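# Move the box from one hive's roof onto the open hive

## Task

Take the box off the roof of the closed hive and set it down squarely on the open hive so it sits over that hive's jars. Every jar must finish in its original spot, and nothing may drop freely by more than a few centimetres. Afterwards release the box and move the arms away; the result only counts if the box stays there without any robot holding it. Arm mounts (metres, heading in degrees counter-clockwise from +x): arm1 at x=-0.28 y=-0.74 z=+1.15 heading +20; arm2 at x=-0.28 y=-0.23 z=+1.14 heading -9; arm3 at x=+0.89 y=-0.14 z=+1.13 heading -176; arm4 at x=+0.40 y=+0.70 z=+1.10 heading -98.

## Robot and tools

Setup. There are four identical i2rt Big YAM arms, named arm1, arm2, arm3 and arm4. Each has six revolute joints, a two-finger gripper and a camera on its wrist. Two more cameras, cam_high and cam_low, are fixed in the room. Loose objects may occasionally get a brief shove. Anything pushed off the work area or onto the floor fails the task. Two robots squeezing hard against each other also fails it and ends the run, and a hard collision can do the same. Contact with an object, held or not, does not count as robot-to-robot contact. Arms do not wait for one another.

Frame. Everything is in one scene frame with its origin on the floor and +z pointing up. The mount positions and headings in the task are given in this frame. The hand point is midway between the fingertips. The hand's z axis runs along the fingers, and the fingers close along its y axis. The hand can reach about 1.0 m from the joint1 axis.

execute_actions. Its argument "actions" is a list holding either no action or exactly one. An empty list just returns the state and images. An action is an object keyed by arm name. Under each arm goes "joints", a map from joint name to an absolute target, never an offset. Arms named in one action start moving together but may finish at different times. Joints and ranges (tolerance for counting as arrived in brackets):
- joint1_rad: -2.879 to 2.879 (±0.045). Base yaw; positive turns counter-clockwise seen from above. At 0 the arm extends along its mount heading.
- joint2_rad: 0 to 3.141 (±0.14). Shoulder; 0 points the upper arm roughly level and backward, and increasing values lift it up and then forward.
- joint3_rad: 0 to 3.019 (±0.09). Elbow; 0 means fully folded, and larger values open it.
- joint4_rad: -1.692 to 1.57 (±0.055). Wrist pitch; positive tips the fingers up.
- joint5_rad: -1.57 to 1.57 (±0.03). Sideways wrist swing; positive goes to the arm's right.
- joint6_rad: -2.094 to 2.094 (±0.035). Hand roll; positive is clockwise when viewed from behind the hand.
- gripper_m: 0 to 0.093 metres (±0.003). Fingertip gap; each pad can press with roughly 50 to 62 N, and some grippers manage less.
Angles are in radians. With joints 1 and 6 at 0 and the hand level and pointing forward, the wrist camera sits on top and looks toward the fingertips. Joints move at different speeds, so the hand can sweep a wide path between postures. One action lasts at most 15 s. An omitted joint or arm may keep pushing toward its earlier target. An unknown key or an out-of-range number rejects the whole call, and nothing moves. "cameras" is optional: a list drawn from arm1_cam_wrist, arm2_cam_wrist, arm3_cam_wrist, arm4_cam_wrist, cam_high, cam_low or "all". If omitted, null or ["all"], you get every camera; [] gives none. The "pictures" line lists the returned images in order.

wait(seconds 0 to 10) sends nothing new and returns the state and images. zoom_image(camera, region [x0,y0,x1,y1] in pixels, top-left origin, at most 504x504) enlarges part of that camera's latest full image. Wrist images are 616x616 fisheye; room images are 896x504. read_manual only returns licence text. finished_scene(scene) ends the given scene, cannot be undone, and reports success. A reply without a tool call ends all remaining scenes.

Results. joint_positions gives current joint values. joint_status explains how each commanded motion ended:
- off_target: the joint stopped short and may still be pushing.
- contact_stop or time_out: the joint stays where it stopped. After time_out it may keep a target close to its position and push on, moving there by itself once the way clears. To stop that push, command the reported position.
- "joint command not followed", usually with a cause line: a self- and inter-arm collision check held back that arm's targets, although its gripper command still runs. Such joints show not_followed and may be retried with each later action. This check is not reliable and ignores fingers, gripper housings and wrist cameras.
on_its_own lists joints moving without this call's command; "held at" is the held target, not the actual position. Joint torques are raw drive outputs with a per-arm offset, scale and noise, so treat them only as a rough hint of contact. If any result reports a stop, the remaining motion calls in that reply are skipped.

Cautions. An arm does not halt on contact and can press very hard. Long hard pushing or holding a load heats the motors. A MOTOR HOT warning appears at 85 °C. At 100 °C the arm loses power and collapses (OVER-TEMPERATURE FAULT), and its joints show limit_stop_at_motor_heat; resend those targets. A joint carrying a load sinks. A target very close to the current position may not move the joint. Lower the box gently with no free fall, keep clear of the jars, then open the gripper and back away. Time spent thinking passes while the arms hold their last command. Some heat carries over into the second scene, whose task is given when the first scene ends.

Each tool is called after "Emit:" as name([rows], argument=value, ...), one row to a line, values as JSON.

## Session

Emit:
execute_actions(actions=[])

Scene clock: 0.00 s.
Joint torques (N m, as the arm reports them, + toward a larger angle): no reading
arm1.joint_positions: joint1_rad=-0.297 joint2_rad=+0.639 joint3_rad=+1.396 joint4_rad=-1.329 joint5_rad=-0.280 joint6_rad=-0.210 gripper_m=+0.095
arm1.joint_status: not commanded
arm1.hand: x=-0.0531 y=-0.6708 z=+1.6978 quat_wxyz=(-0.486, +0.186, -0.850, -0.081) (m; scene frame)
arm2.joint_positions: joint1_rad=+0.306 joint2_rad=+0.649 joint3_rad=+1.388 joint4_rad=-1.415 joint5_rad=-0.047 joint6_rad=-0.108 gripper_m=+0.094
arm2.joint_status: not commanded
arm2.hand: x=-0.0492 y=-0.1907 z=+1.6591 quat_wxyz=(-0.436, +0.124, -0.891, -0.033) (m; scene frame)
arm3.joint_positions: joint1_rad=-0.185 joint2_rad=+0.555 joint3_rad=+1.467 joint4_rad=-1.213 joint5_rad=-0.276 joint6_rad=+0.366 gripper_m=+0.095
arm3.joint_status: not commanded
arm3.hand: x=+0.6861 y=-0.1615 z=+1.7446 quat_wxyz=(-0.181, -0.795, +0.115, +0.567) (m; scene frame)
arm4.joint_positions: joint1_rad=+0.634 joint2_rad=+0.518 joint3_rad=+1.328 joint4_rad=-1.513 joint5_rad=+0.142 joint6_rad=-0.284 gripper_m=+0.094
arm4.joint_status: not commanded
arm4.hand: x=+0.4590 y=+0.5381 z=+1.5973 quat_wxyz=(-0.288, -0.375, -0.822, +0.316) (m; scene frame)
pictures: arm1_cam_wrist, arm2_cam_wrist, arm3_cam_wrist, arm4_cam_wrist, cam_high, cam_low
Images, in order (width x height): arm1_cam_wrist 616x616, arm2_cam_wrist 616x616, arm3_cam_wrist 616x616, arm4_cam_wrist 616x616, cam_high 896x504, cam_low 896x504.

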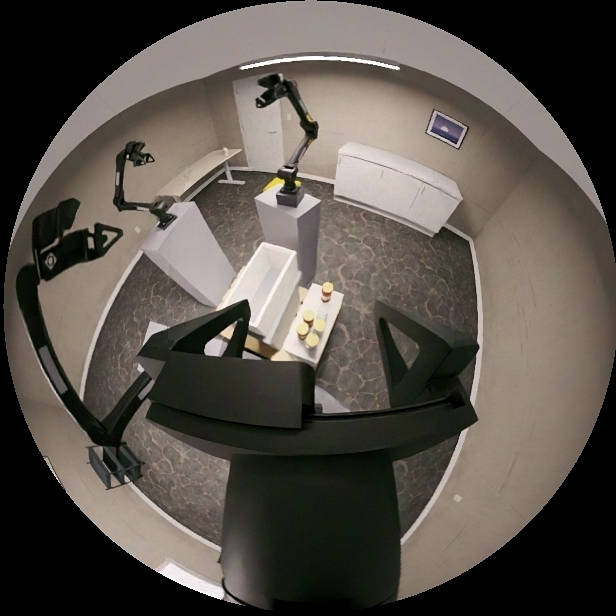

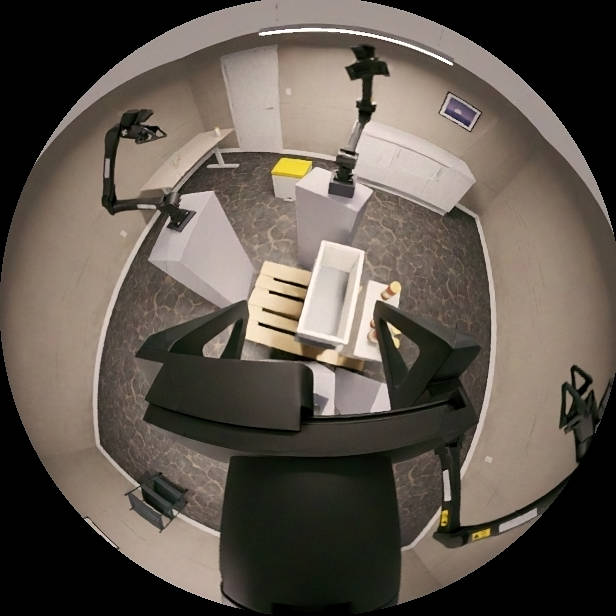

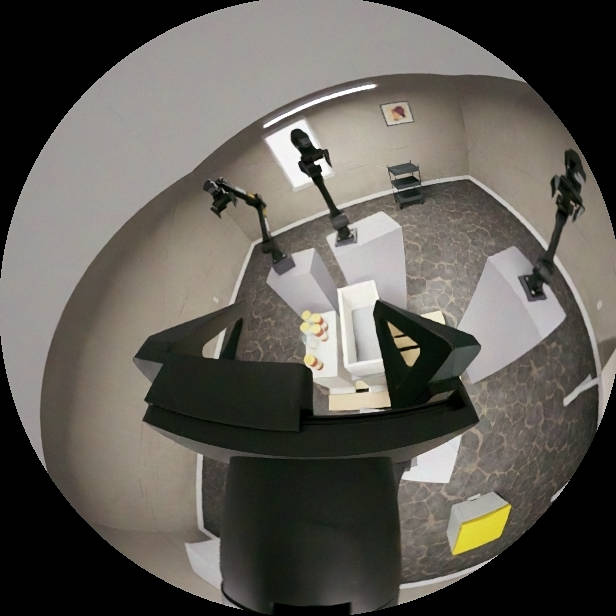

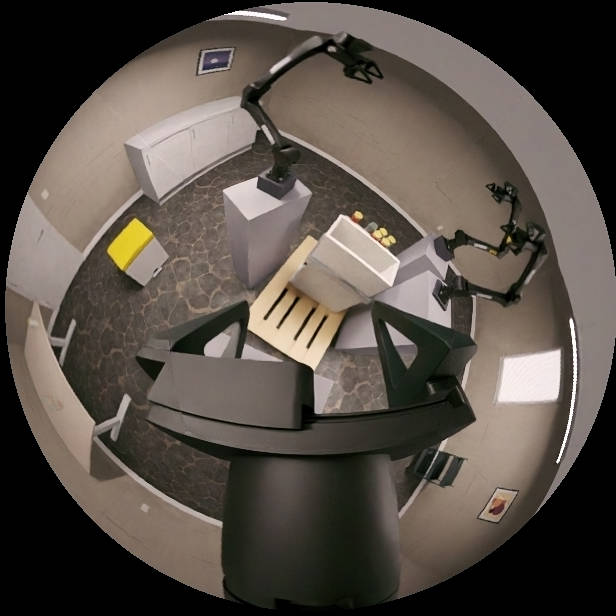

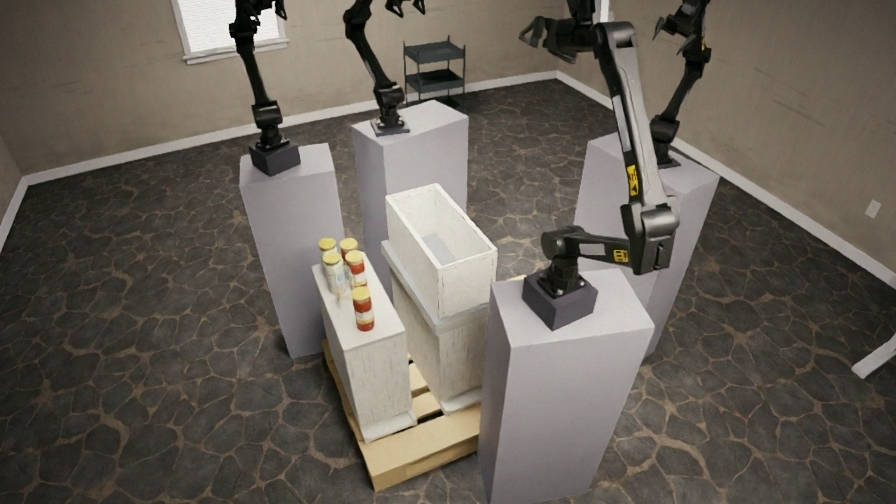

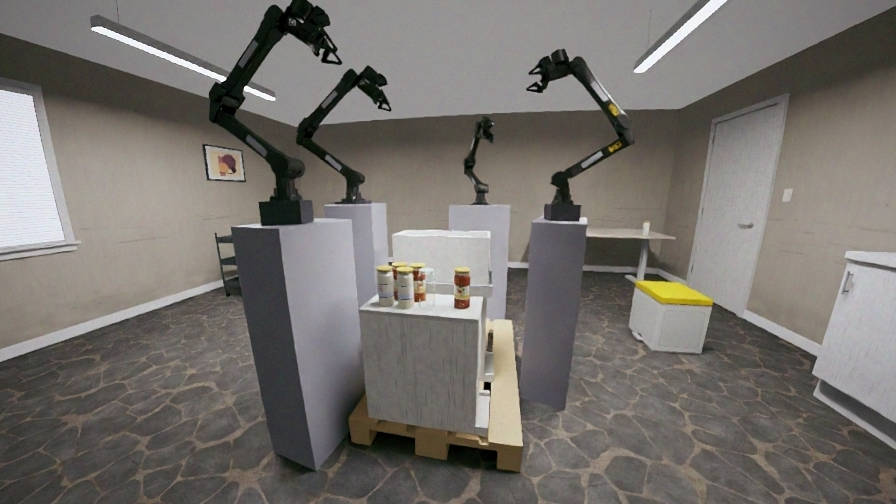

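Emit:
execute_actions([
  {"arm1":{"joints":{"joint1_rad":-0.1,"joint2_rad":1.467,"joint3_rad":1.045,"joint4_rad":-1.149,"joint5_rad":0,"joint6_rad":0}},"arm2":{"joints":{"joint1_rad":0.157,"joint2_rad":1.467,"joint3_rad":1.045,"joint4_rad":-1.149,"joint5_rad":0,"joint6_rad":0}},"arm3":{"joints":{"joint1_rad":0.1,"joint2_rad":1.467,"joint3_rad":1.045,"joint4_rad":-1.149,"joint5_rad":0,"joint6_rad":0}}},
])

Scene clock: 11.27 s.
Joint torques (N m, as the arm reports them, + toward a larger angle): arm1=[ 1.45 -9.95  8.56  0.83  0.17  0.16] | arm2=[ -0.41 -11.42   7.52   1.07   0.04   0.1 ] | arm3=[  0.38 -10.78   8.26   0.42   0.05  -0.14] | arm4=[0.69 4.68 9.04 1.83 0.04 0.02]
arm1.joint_positions: joint1_rad=-0.102 joint2_rad=+1.470 joint3_rad=+1.018 joint4_rad=-1.159 joint5_rad=-0.002 joint6_rad=-0.010 gripper_m=+0.095
arm1.joint_status: all done
arm1.hand: x=+0.0903 y=-0.6398 z=+1.2567 quat_wxyz=(+0.016, +0.131, -0.991, +0.007) (m; scene frame)
arm2.joint_positions: joint1_rad=+0.159 joint2_rad=+1.457 joint3_rad=+1.045 joint4_rad=-1.164 joint5_rad=-0.001 joint6_rad=-0.009 gripper_m=+0.094
arm2.joint_status: all done
arm2.hand: x=+0.1181 y=-0.2288 z=+1.2593 quat_wxyz=(-0.003, +0.006, -1.000, -0.005) (m; scene frame)
arm3.joint_positions: joint1_rad=+0.090 joint2_rad=+1.456 joint3_rad=+1.019 joint4_rad=-1.157 joint5_rad=-0.003 joint6_rad=+0.016 gripper_m=+0.095
arm3.joint_status: all done
arm3.hand: x=+0.5097 y=-0.1987 z=+1.2321 quat_wxyz=(-0.001, -0.998, -0.068, -0.014) (m; scene frame)
arm4.joint_positions: joint1_rad=+0.634 joint2_rad=+0.518 joint3_rad=+1.328 joint4_rad=-1.513 joint5_rad=+0.142 joint6_rad=-0.284 gripper_m=+0.094
arm4.joint_status: not commanded
arm4.hand: x=+0.4590 y=+0.5381 z=+1.5973 quat_wxyz=(-0.288, -0.375, -0.822, +0.316) (m; scene frame)
pictures: arm1_cam_wrist, arm2_cam_wrist, arm3_cam_wrist, arm4_cam_wrist, cam_high, cam_low
Images, in order (width x height): arm1_cam_wrist 616x616, arm2_cam_wrist 616x616, arm3_cam_wrist 616x616, arm4_cam_wrist 616x616, cam_high 896x504, cam_low 896x504.

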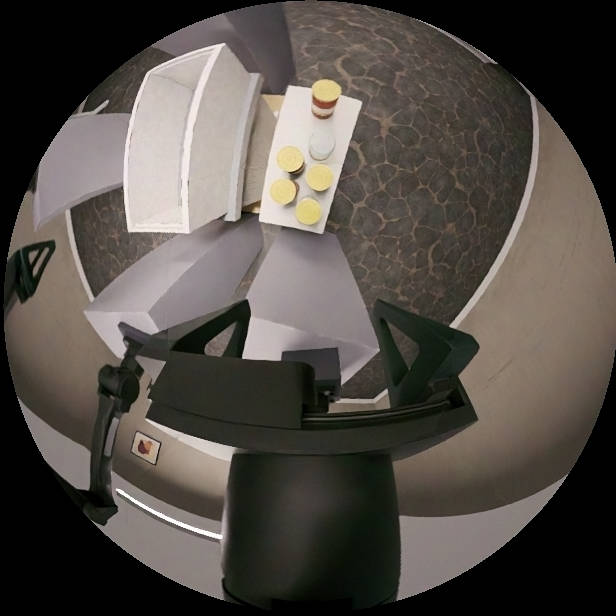

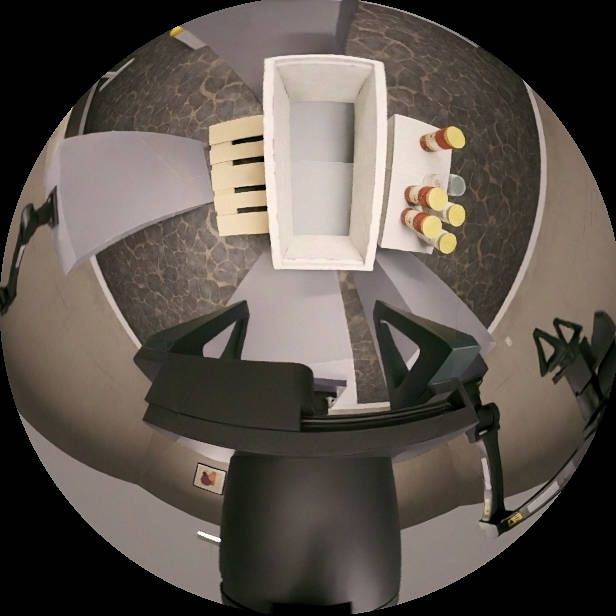

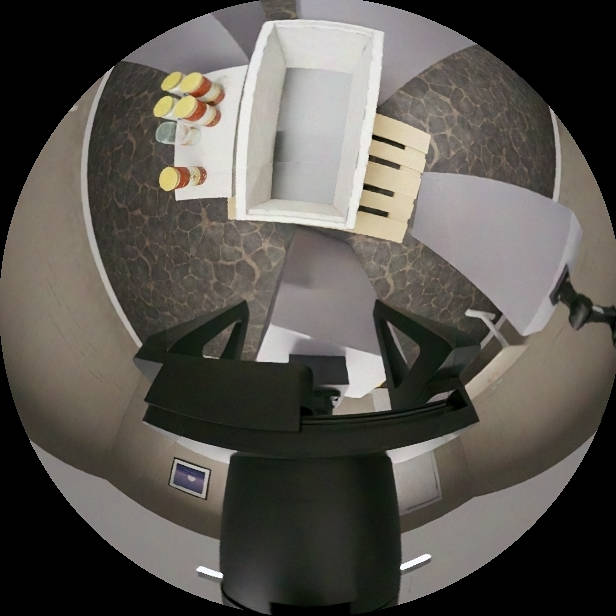

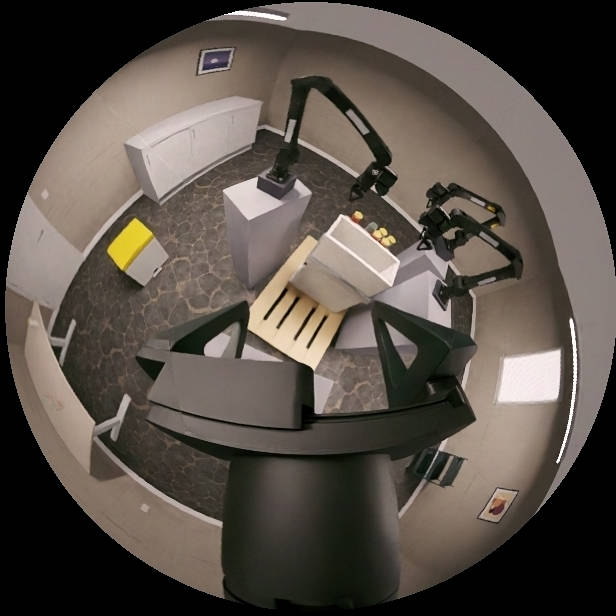

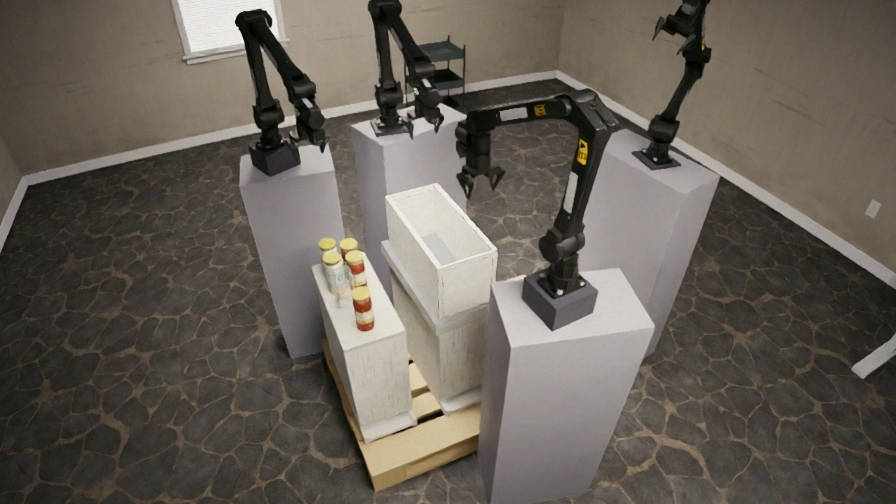

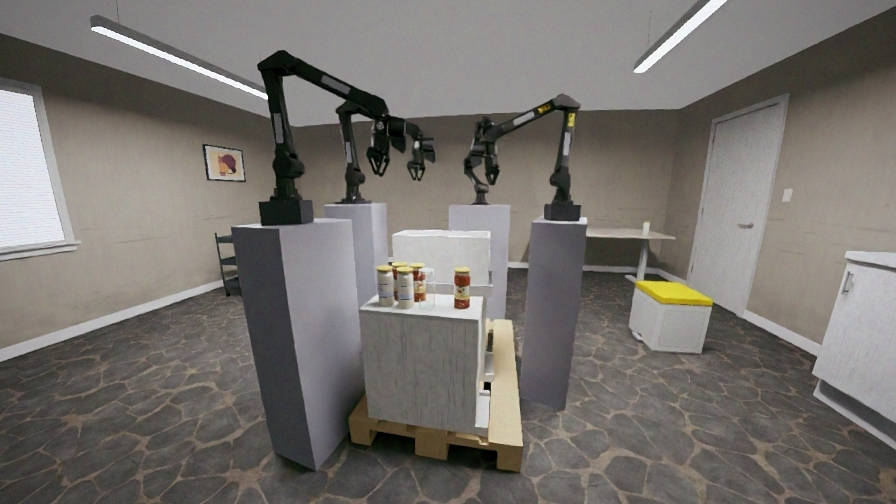

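Emit:
execute_actions([
  {"arm1":{"joints":{"joint1_rad":-2.6,"joint2_rad":1.4,"joint3_rad":1.4}},"arm2":{"joints":{"joint1_rad":0.055,"joint2_rad":1.736,"joint3_rad":0.547,"joint4_rad":-0.375,"joint6_rad":1.469}},"arm3":{"joints":{"joint1_rad":0.225,"joint2_rad":1.891,"joint3_rad":0.91,"joint4_rad":-0.57,"joint6_rad":-1.276}}},
], cameras=["arm2_cam_wrist","arm3_cam_wrist","cam_high","cam_low"])

Scene clock: 23.13 s.
Joint torques (N m, as the arm reports them, + toward a larger angle): arm1=[  2.07 -12.22  10.13   1.29   0.05   0.14] | arm2=[  0.57 -11.66   2.74   1.07   0.08   0.09] | arm3=[ -0.55 -15.68   4.44   0.64  -0.14  -0.13] | arm4=[0.61 4.62 9.02 1.82 0.04 0.02]
arm1.joint_positions: joint1_rad=-2.607 joint2_rad=+1.414 joint3_rad=+1.370 joint4_rad=-1.152 joint5_rad=+0.001 joint6_rad=-0.009 gripper_m=+0.095
arm1.joint_status: all done
arm1.hand: x=-0.6004 y=-1.1235 z=+1.4222 quat_wxyz=(-0.086, -0.886, -0.425, +0.166) (m; scene frame)
arm2.joint_positions: joint1_rad=+0.047 joint2_rad=+1.740 joint3_rad=+0.553 joint4_rad=-0.392 joint5_rad=+0.000 joint6_rad=+1.460 gripper_m=+0.094
arm2.joint_status: all done
arm2.hand: x=+0.0167 y=-0.2601 z=+1.0346 quat_wxyz=(+0.003, -0.707, -0.707, -0.004) (m; scene frame)
arm3.joint_positions: joint1_rad=+0.228 joint2_rad=+1.900 joint3_rad=+0.902 joint4_rad=-0.584 joint5_rad=-0.001 joint6_rad=-1.261 gripper_m=+0.095
arm3.joint_status: all done
arm3.hand: x=+0.4975 y=-0.2581 z=+1.0248 quat_wxyz=(-0.005, -0.714, -0.700, -0.007) (m; scene frame)
arm4.joint_positions: joint1_rad=+0.634 joint2_rad=+0.518 joint3_rad=+1.328 joint4_rad=-1.513 joint5_rad=+0.142 joint6_rad=-0.284 gripper_m=+0.094
arm4.joint_status: not commanded
arm4.hand: x=+0.4590 y=+0.5381 z=+1.5973 quat_wxyz=(-0.288, -0.375, -0.822, +0.316) (m; scene frame)
pictures: arm2_cam_wrist, arm3_cam_wrist, cam_high, cam_low
Images, in order (width x height): arm2_cam_wrist 616x616, arm3_cam_wrist 616x616, cam_high 896x504, cam_low 896x504.

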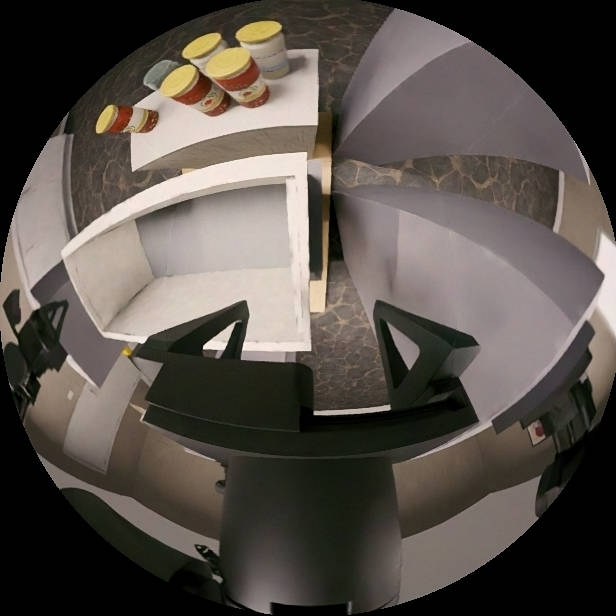

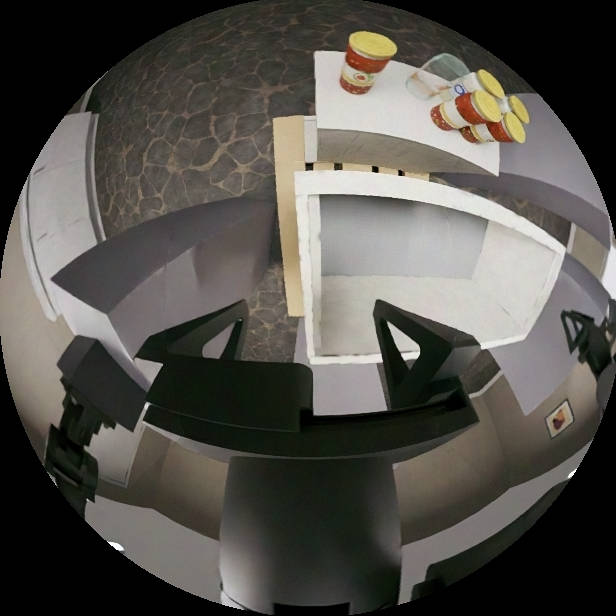

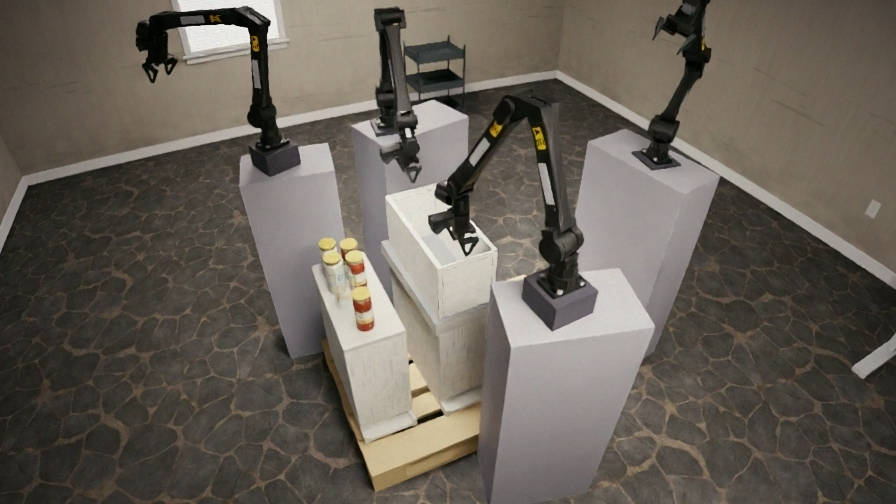

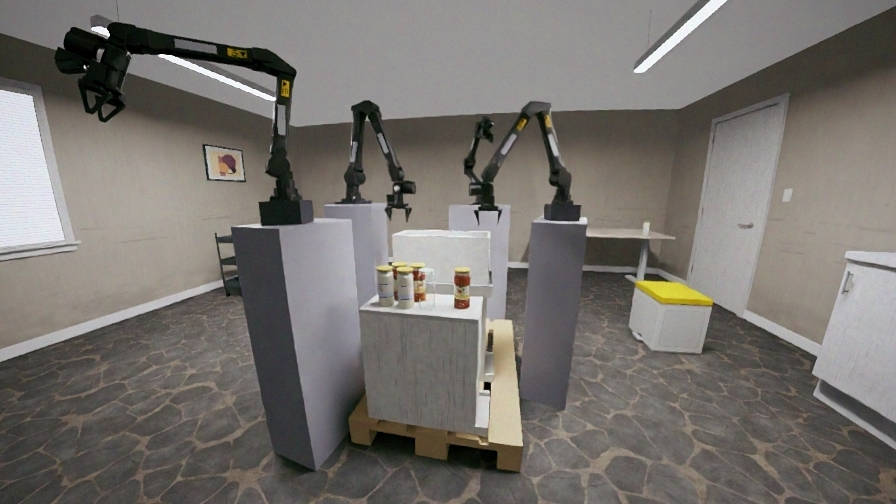

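Emit:
execute_actions([
  {"arm2":{"joints":{"joint1_rad":0.095,"joint2_rad":2.153,"joint3_rad":0.629,"joint4_rad":-0.035,"joint6_rad":1.485}},"arm3":{"joints":{"joint1_rad":0.15,"joint2_rad":2.155,"joint3_rad":0.903,"joint4_rad":-0.295,"joint6_rad":-1.405}}},
], cameras=["arm2_cam_wrist","arm3_cam_wrist","cam_high","cam_low"])

Scene clock: 30.63 s.
Joint torques (N m, as the arm reports them, + toward a larger angle): arm1=[  2.16 -12.31  10.09   1.33   0.05   0.14] | arm2=[  0.05 -13.83   0.47   1.09   0.05   0.1 ] | arm3=[ -0.08 -17.04   2.63   0.61  -0.14  -0.11] | arm4=[0.7  4.74 9.03 1.84 0.04 0.02]
arm1.joint_positions: joint1_rad=-2.607 joint2_rad=+1.414 joint3_rad=+1.370 joint4_rad=-1.152 joint5_rad=+0.001 joint6_rad=-0.009 gripper_m=+0.095
arm1.joint_status: not commanded
arm1.hand: x=-0.6004 y=-1.1235 z=+1.4222 quat_wxyz=(-0.086, -0.886, -0.425, +0.166) (m; scene frame)
arm2.joint_positions: joint1_rad=+0.092 joint2_rad=+2.157 joint3_rad=+0.632 joint4_rad=-0.052 joint5_rad=+0.001 joint6_rad=+1.477 gripper_m=+0.094
arm2.joint_status: all done
arm2.hand: x=+0.0295 y=-0.2468 z=+0.9235 quat_wxyz=(+0.002, -0.696, -0.718, -0.004) (m; scene frame)
arm3.joint_positions: joint1_rad=+0.152 joint2_rad=+2.168 joint3_rad=+0.896 joint4_rad=-0.309 joint5_rad=-0.001 joint6_rad=-1.390 gripper_m=+0.095
arm3.joint_status: all done
arm3.hand: x=+0.5022 y=-0.2251 z=+0.9192 quat_wxyz=(-0.006, -0.696, -0.718, -0.006) (m; scene frame)
arm4.joint_positions: joint1_rad=+0.634 joint2_rad=+0.518 joint3_rad=+1.328 joint4_rad=-1.513 joint5_rad=+0.142 joint6_rad=-0.284 gripper_m=+0.094
arm4.joint_status: not commanded
arm4.hand: x=+0.4590 y=+0.5381 z=+1.5973 quat_wxyz=(-0.288, -0.375, -0.822, +0.316) (m; scene frame)
pictures: arm2_cam_wrist, arm3_cam_wrist, cam_high, cam_low
Images, in order (width x height): arm2_cam_wrist 616x616, arm3_cam_wrist 616x616, cam_high 896x504, cam_low 896x504.

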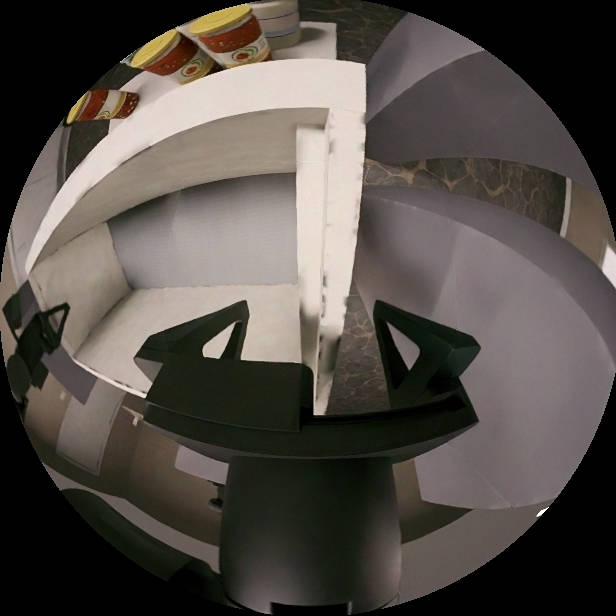

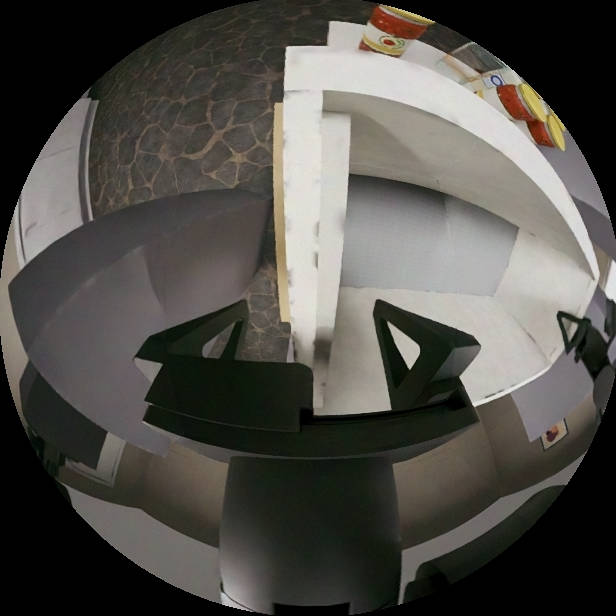

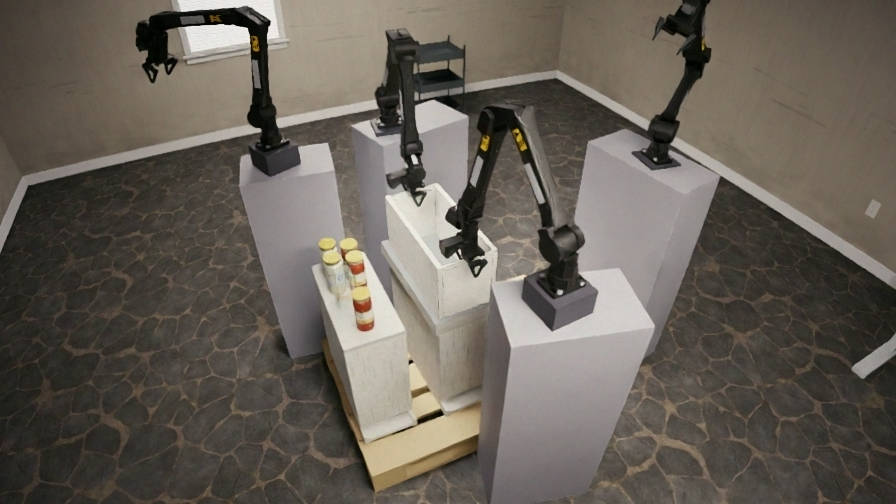

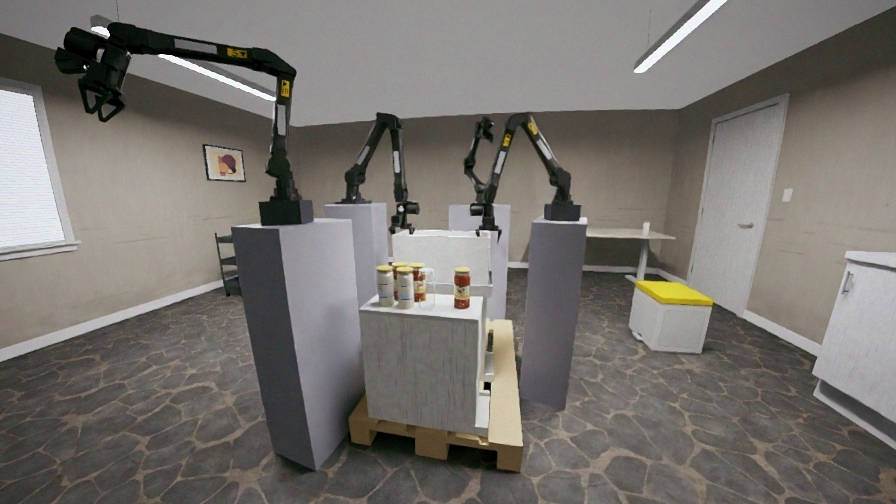

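Emit:
execute_actions([
  {"arm2":{"joints":{"gripper_m":0.0}},"arm3":{"joints":{"gripper_m":0.0}}},
], cameras=["cam_low"])

Emit:
zoom_image(camera="cam_low", region=[340,180,540,330])

Scene clock: 35.87 s.
Joint torques (N m, as the arm reports them, + toward a larger angle): arm1=[  2.15 -12.14  10.07   1.33   0.05   0.13] | arm2=[ -0.02 -13.9    0.61   0.99   0.     0.04] | arm3=[ -0.29 -16.84   2.48   0.36  -0.19  -0.15] | arm4=[0.63 4.7  9.03 1.84 0.04 0.02]
arm1.joint_positions: joint1_rad=-2.607 joint2_rad=+1.414 joint3_rad=+1.370 joint4_rad=-1.152 joint5_rad=+0.001 joint6_rad=-0.009 gripper_m=+0.095
arm1.joint_status: not commanded
arm1.hand: x=-0.6004 y=-1.1235 z=+1.4222 quat_wxyz=(-0.086, -0.886, -0.425, +0.166) (m; scene frame)
arm2.joint_positions: joint1_rad=+0.092 joint2_rad=+2.157 joint3_rad=+0.629 joint4_rad=-0.049 joint5_rad=+0.002 joint6_rad=+1.483 gripper_m=+0.018
arm2.joint_status: gripper_m off_target (ended at +0.018, target +0.000)
arm2.hand: x=+0.0277 y=-0.2468 z=+0.9233 quat_wxyz=(+0.002, -0.699, -0.715, -0.004) (m; scene frame)
arm3.joint_positions: joint1_rad=+0.152 joint2_rad=+2.168 joint3_rad=+0.897 joint4_rad=-0.303 joint5_rad=+0.000 joint6_rad=-1.387 gripper_m=+0.019
arm3.joint_status: gripper_m off_target (ended at +0.019, target +0.000)
arm3.hand: x=+0.4999 y=-0.2254 z=+0.9194 quat_wxyz=(-0.003, -0.697, -0.718, -0.003) (m; scene frame)
arm4.joint_positions: joint1_rad=+0.634 joint2_rad=+0.518 joint3_rad=+1.328 joint4_rad=-1.513 joint5_rad=+0.142 joint6_rad=-0.284 gripper_m=+0.094
arm4.joint_status: not commanded
arm4.hand: x=+0.4590 y=+0.5381 z=+1.5973 quat_wxyz=(-0.288, -0.375, -0.822, +0.316) (m; scene frame)
pictures: cam_low
Images, in order (width x height): cam_low 896x504.

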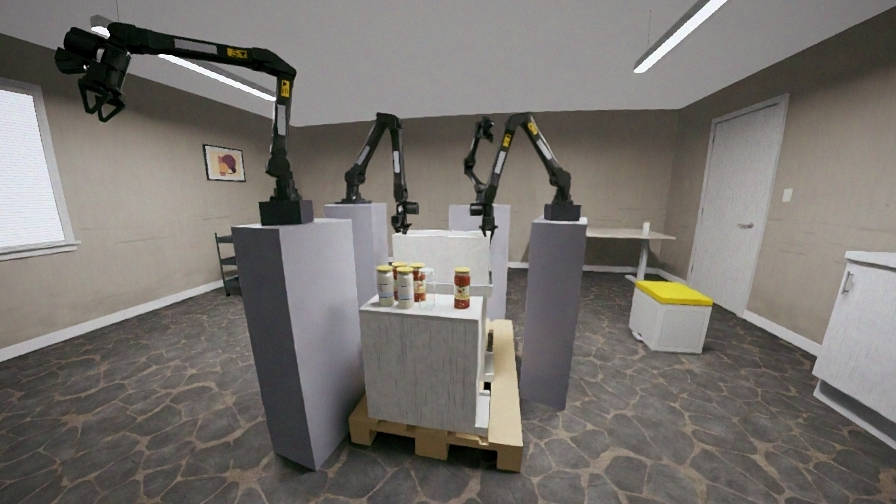

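Region (340, 180, 540, 330) of cam_low's 896x504 image, scaled by 2.520, with more detail than that image has; it fills the top 378 rows of this view, and the rest is white.

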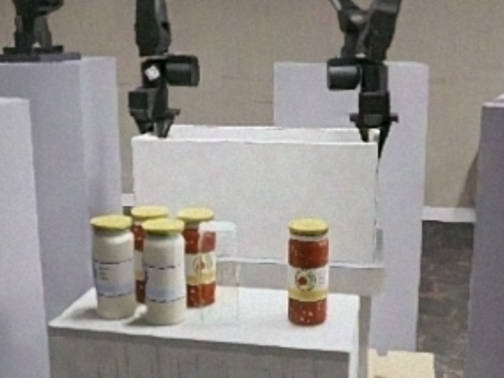

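Emit:
execute_actions([
  {"arm2":{"joints":{"joint2_rad":1.925,"joint3_rad":0.582,"joint4_rad":-0.21}},"arm3":{"joints":{"joint2_rad":1.982,"joint3_rad":0.873,"joint4_rad":-0.432}}},
], cameras=["cam_low"])

Scene clock: 42.93 s.
Joint torques (N m, as the arm reports them, + toward a larger angle): arm1=[  2.28 -12.22  10.08   1.34   0.04   0.13] | arm2=[ -0.1  -16.33   1.66  -0.29   0.09   0.04] | arm3=[ -0.23 -19.26   3.15  -1.05  -0.42  -0.16] | arm4=[0.63 4.61 9.03 1.84 0.05 0.02]
arm1.joint_positions: joint1_rad=-2.607 joint2_rad=+1.414 joint3_rad=+1.370 joint4_rad=-1.152 joint5_rad=+0.001 joint6_rad=-0.009 gripper_m=+0.095
arm1.joint_status: not commanded
arm1.hand: x=-0.6004 y=-1.1235 z=+1.4222 quat_wxyz=(-0.086, -0.886, -0.425, +0.166) (m; scene frame)
arm2.joint_positions: joint1_rad=+0.092 joint2_rad=+1.967 joint3_rad=+0.585 joint4_rad=-0.190 joint5_rad=-0.001 joint6_rad=+1.483 gripper_m=+0.018
arm2.joint_status: all done
arm2.hand: x=+0.0268 y=-0.2468 z=+0.9751 quat_wxyz=(+0.000, -0.699, -0.715, -0.006) (m; scene frame)
arm3.joint_positions: joint1_rad=+0.152 joint2_rad=+2.031 joint3_rad=+0.869 joint4_rad=-0.403 joint5_rad=+0.006 joint6_rad=-1.386 gripper_m=+0.019
arm3.joint_status: all done
arm3.hand: x=+0.4983 y=-0.2247 z=+0.9681 quat_wxyz=(+0.001, -0.697, -0.717, -0.001) (m; scene frame)
arm4.joint_positions: joint1_rad=+0.634 joint2_rad=+0.518 joint3_rad=+1.328 joint4_rad=-1.513 joint5_rad=+0.142 joint6_rad=-0.284 gripper_m=+0.094
arm4.joint_status: not commanded
arm4.hand: x=+0.4590 y=+0.5381 z=+1.5973 quat_wxyz=(-0.288, -0.375, -0.822, +0.316) (m; scene frame)
pictures: cam_low
Images, in order (width x height): cam_low 896x504.

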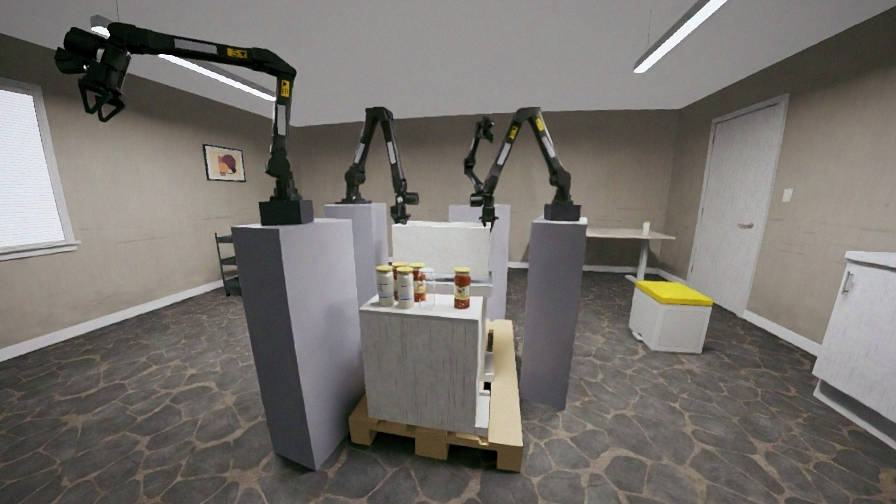

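Emit:
execute_actions([
  {"arm2":{"joints":{"joint1_rad":-0.049,"joint2_rad":1.66,"joint3_rad":0.58,"joint4_rad":-0.455,"joint6_rad":1.366}},"arm3":{"joints":{"joint1_rad":0.275,"joint2_rad":1.817,"joint3_rad":0.95,"joint4_rad":-0.645,"joint6_rad":-1.24}}},
], cameras=[])

Emit:
execute_actions([
  {"arm2":{"joints":{"joint1_rad":-0.27,"joint2_rad":1.48,"joint3_rad":0.675,"joint4_rad":-0.72,"joint6_rad":1.166}},"arm3":{"joints":{"joint1_rad":0.433,"joint2_rad":1.75,"joint3_rad":1.115,"joint4_rad":-0.87,"joint6_rad":-1.061}}},
], cameras=["arm2_cam_wrist","cam_high","cam_low"])

Scene clock: 49.37 s.
Joint torques (N m, as the arm reports them, + toward a larger angle): arm1=[  2.23 -12.19  10.1    1.3    0.05   0.13] | arm2=[  0.24 -14.97   3.58  -0.36   0.18   0.07] | arm3=[ -0.25 -18.49   6.86  -1.06  -0.5    0.01] | arm4=[0.6  4.75 9.02 1.81 0.04 0.03]
arm1.joint_positions: joint1_rad=-2.607 joint2_rad=+1.414 joint3_rad=+1.370 joint4_rad=-1.152 joint5_rad=+0.001 joint6_rad=-0.009 gripper_m=+0.095
arm1.joint_status: not commanded
arm1.hand: x=-0.6004 y=-1.1235 z=+1.4222 quat_wxyz=(-0.086, -0.886, -0.425, +0.166) (m; scene frame)
arm2.joint_positions: joint1_rad=-0.052 joint2_rad=+1.703 joint3_rad=+0.582 joint4_rad=-0.435 joint5_rad=-0.001 joint6_rad=+1.359 gripper_m=+0.018
arm2.joint_status: all done
arm2.hand: x=+0.0268 y=-0.2918 z=+1.0490 quat_wxyz=(-0.006, -0.706, -0.708, -0.011) (m; scene frame)
arm3.joint_positions: joint1_rad=+0.279 joint2_rad=+1.860 joint3_rad=+0.911 joint4_rad=-0.612 joint5_rad=+0.009 joint6_rad=-1.238 gripper_m=+0.019
arm3.joint_status: all done
arm3.hand: x=+0.4968 y=-0.2788 z=+1.0425 quat_wxyz=(+0.003, -0.704, -0.710, +0.000) (m; scene frame)
arm4.joint_positions: joint1_rad=+0.634 joint2_rad=+0.518 joint3_rad=+1.328 joint4_rad=-1.513 joint5_rad=+0.142 joint6_rad=-0.284 gripper_m=+0.094
arm4.joint_status: not commanded
arm4.hand: x=+0.4590 y=+0.5381 z=+1.5973 quat_wxyz=(-0.288, -0.375, -0.822, +0.316) (m; scene frame)
pictures: none
No camera images: the call's "cameras" was empty. Leave "cameras" out to get every camera's image.

Scene clock: 50.63 s.
Joint torques (N m, as the arm reports them, + toward a larger angle): arm1=[  2.19 -12.16  10.07   1.32   0.06   0.15] | arm2=[  0.07 -13.54   8.39  -0.95   0.32   0.01] | arm3=[  0.18 -21.13   7.45  -1.28  -0.74   0.01] | arm4=[0.67 4.65 9.03 1.83 0.04 0.02]
arm1.joint_positions: joint1_rad=-2.607 joint2_rad=+1.414 joint3_rad=+1.370 joint4_rad=-1.152 joint5_rad=+0.001 joint6_rad=-0.009 gripper_m=+0.095
arm1.joint_status: not commanded
arm1.hand: x=-0.6004 y=-1.1235 z=+1.4222 quat_wxyz=(-0.086, -0.886, -0.425, +0.166) (m; scene frame)
arm2.joint_positions: joint1_rad=-0.267 joint2_rad=+1.520 joint3_rad=+0.632 joint4_rad=-0.682 joint5_rad=-0.006 joint6_rad=+1.169 gripper_m=+0.018
arm2.joint_status: all done
arm2.hand: x=+0.0088 y=-0.3559 z=+1.1114 quat_wxyz=(+0.001, -0.715, -0.699, -0.009) (m; scene frame)
arm3.joint_positions: joint1_rad=+0.426 joint2_rad=+1.817 joint3_rad=+1.085 joint4_rad=-0.832 joint5_rad=+0.014 joint6_rad=-1.059 gripper_m=+0.019
arm3.joint_status: all done
arm3.hand: x=+0.4796 y=-0.3558 z=+1.1050 quat_wxyz=(+0.006, -0.716, -0.698, -0.001) (m; scene frame)
arm4.joint_positions: joint1_rad=+0.634 joint2_rad=+0.518 joint3_rad=+1.328 joint4_rad=-1.513 joint5_rad=+0.142 joint6_rad=-0.284 gripper_m=+0.094
arm4.joint_status: not commanded
arm4.hand: x=+0.4590 y=+0.5381 z=+1.5973 quat_wxyz=(-0.288, -0.375, -0.822, +0.316) (m; scene frame)
pictures: arm2_cam_wrist, cam_high, cam_low
Images, in order (width x height): arm2_cam_wrist 616x616, cam_high 896x504, cam_low 896x504.

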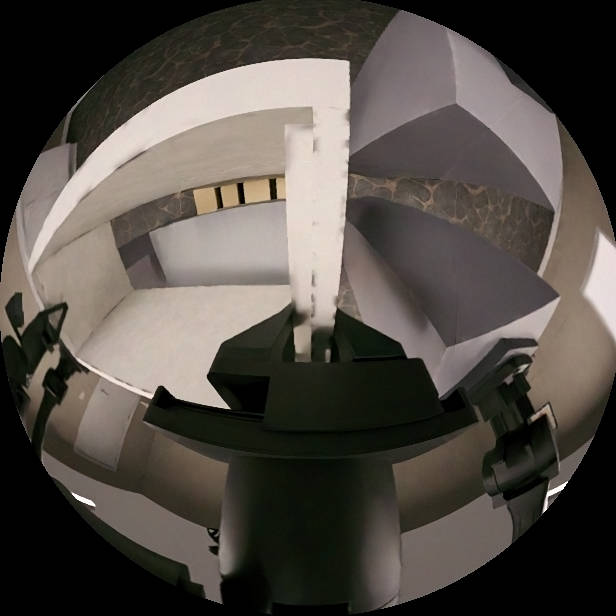

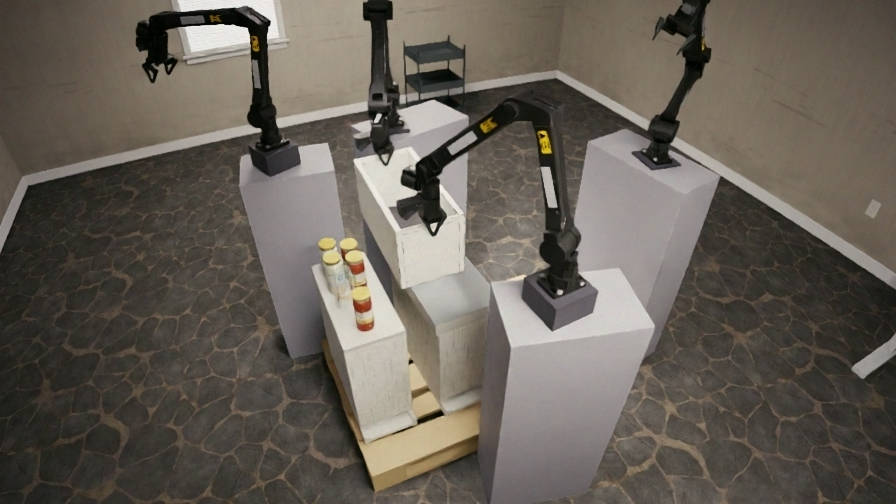

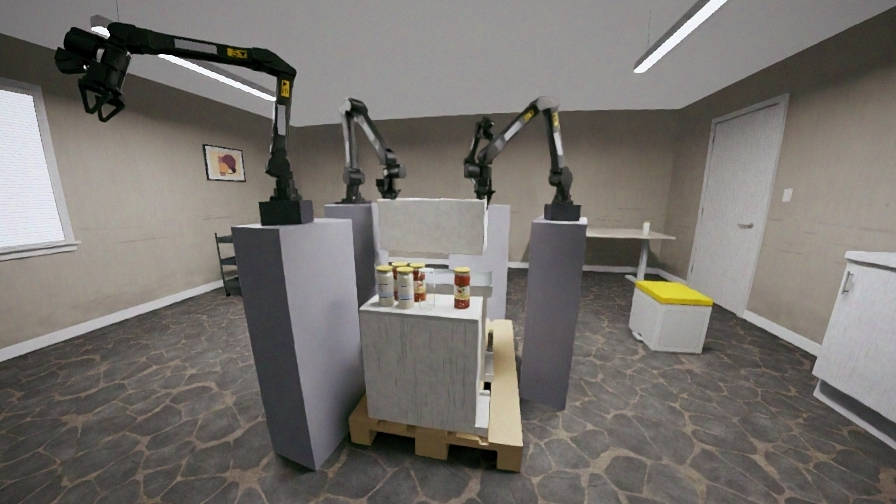

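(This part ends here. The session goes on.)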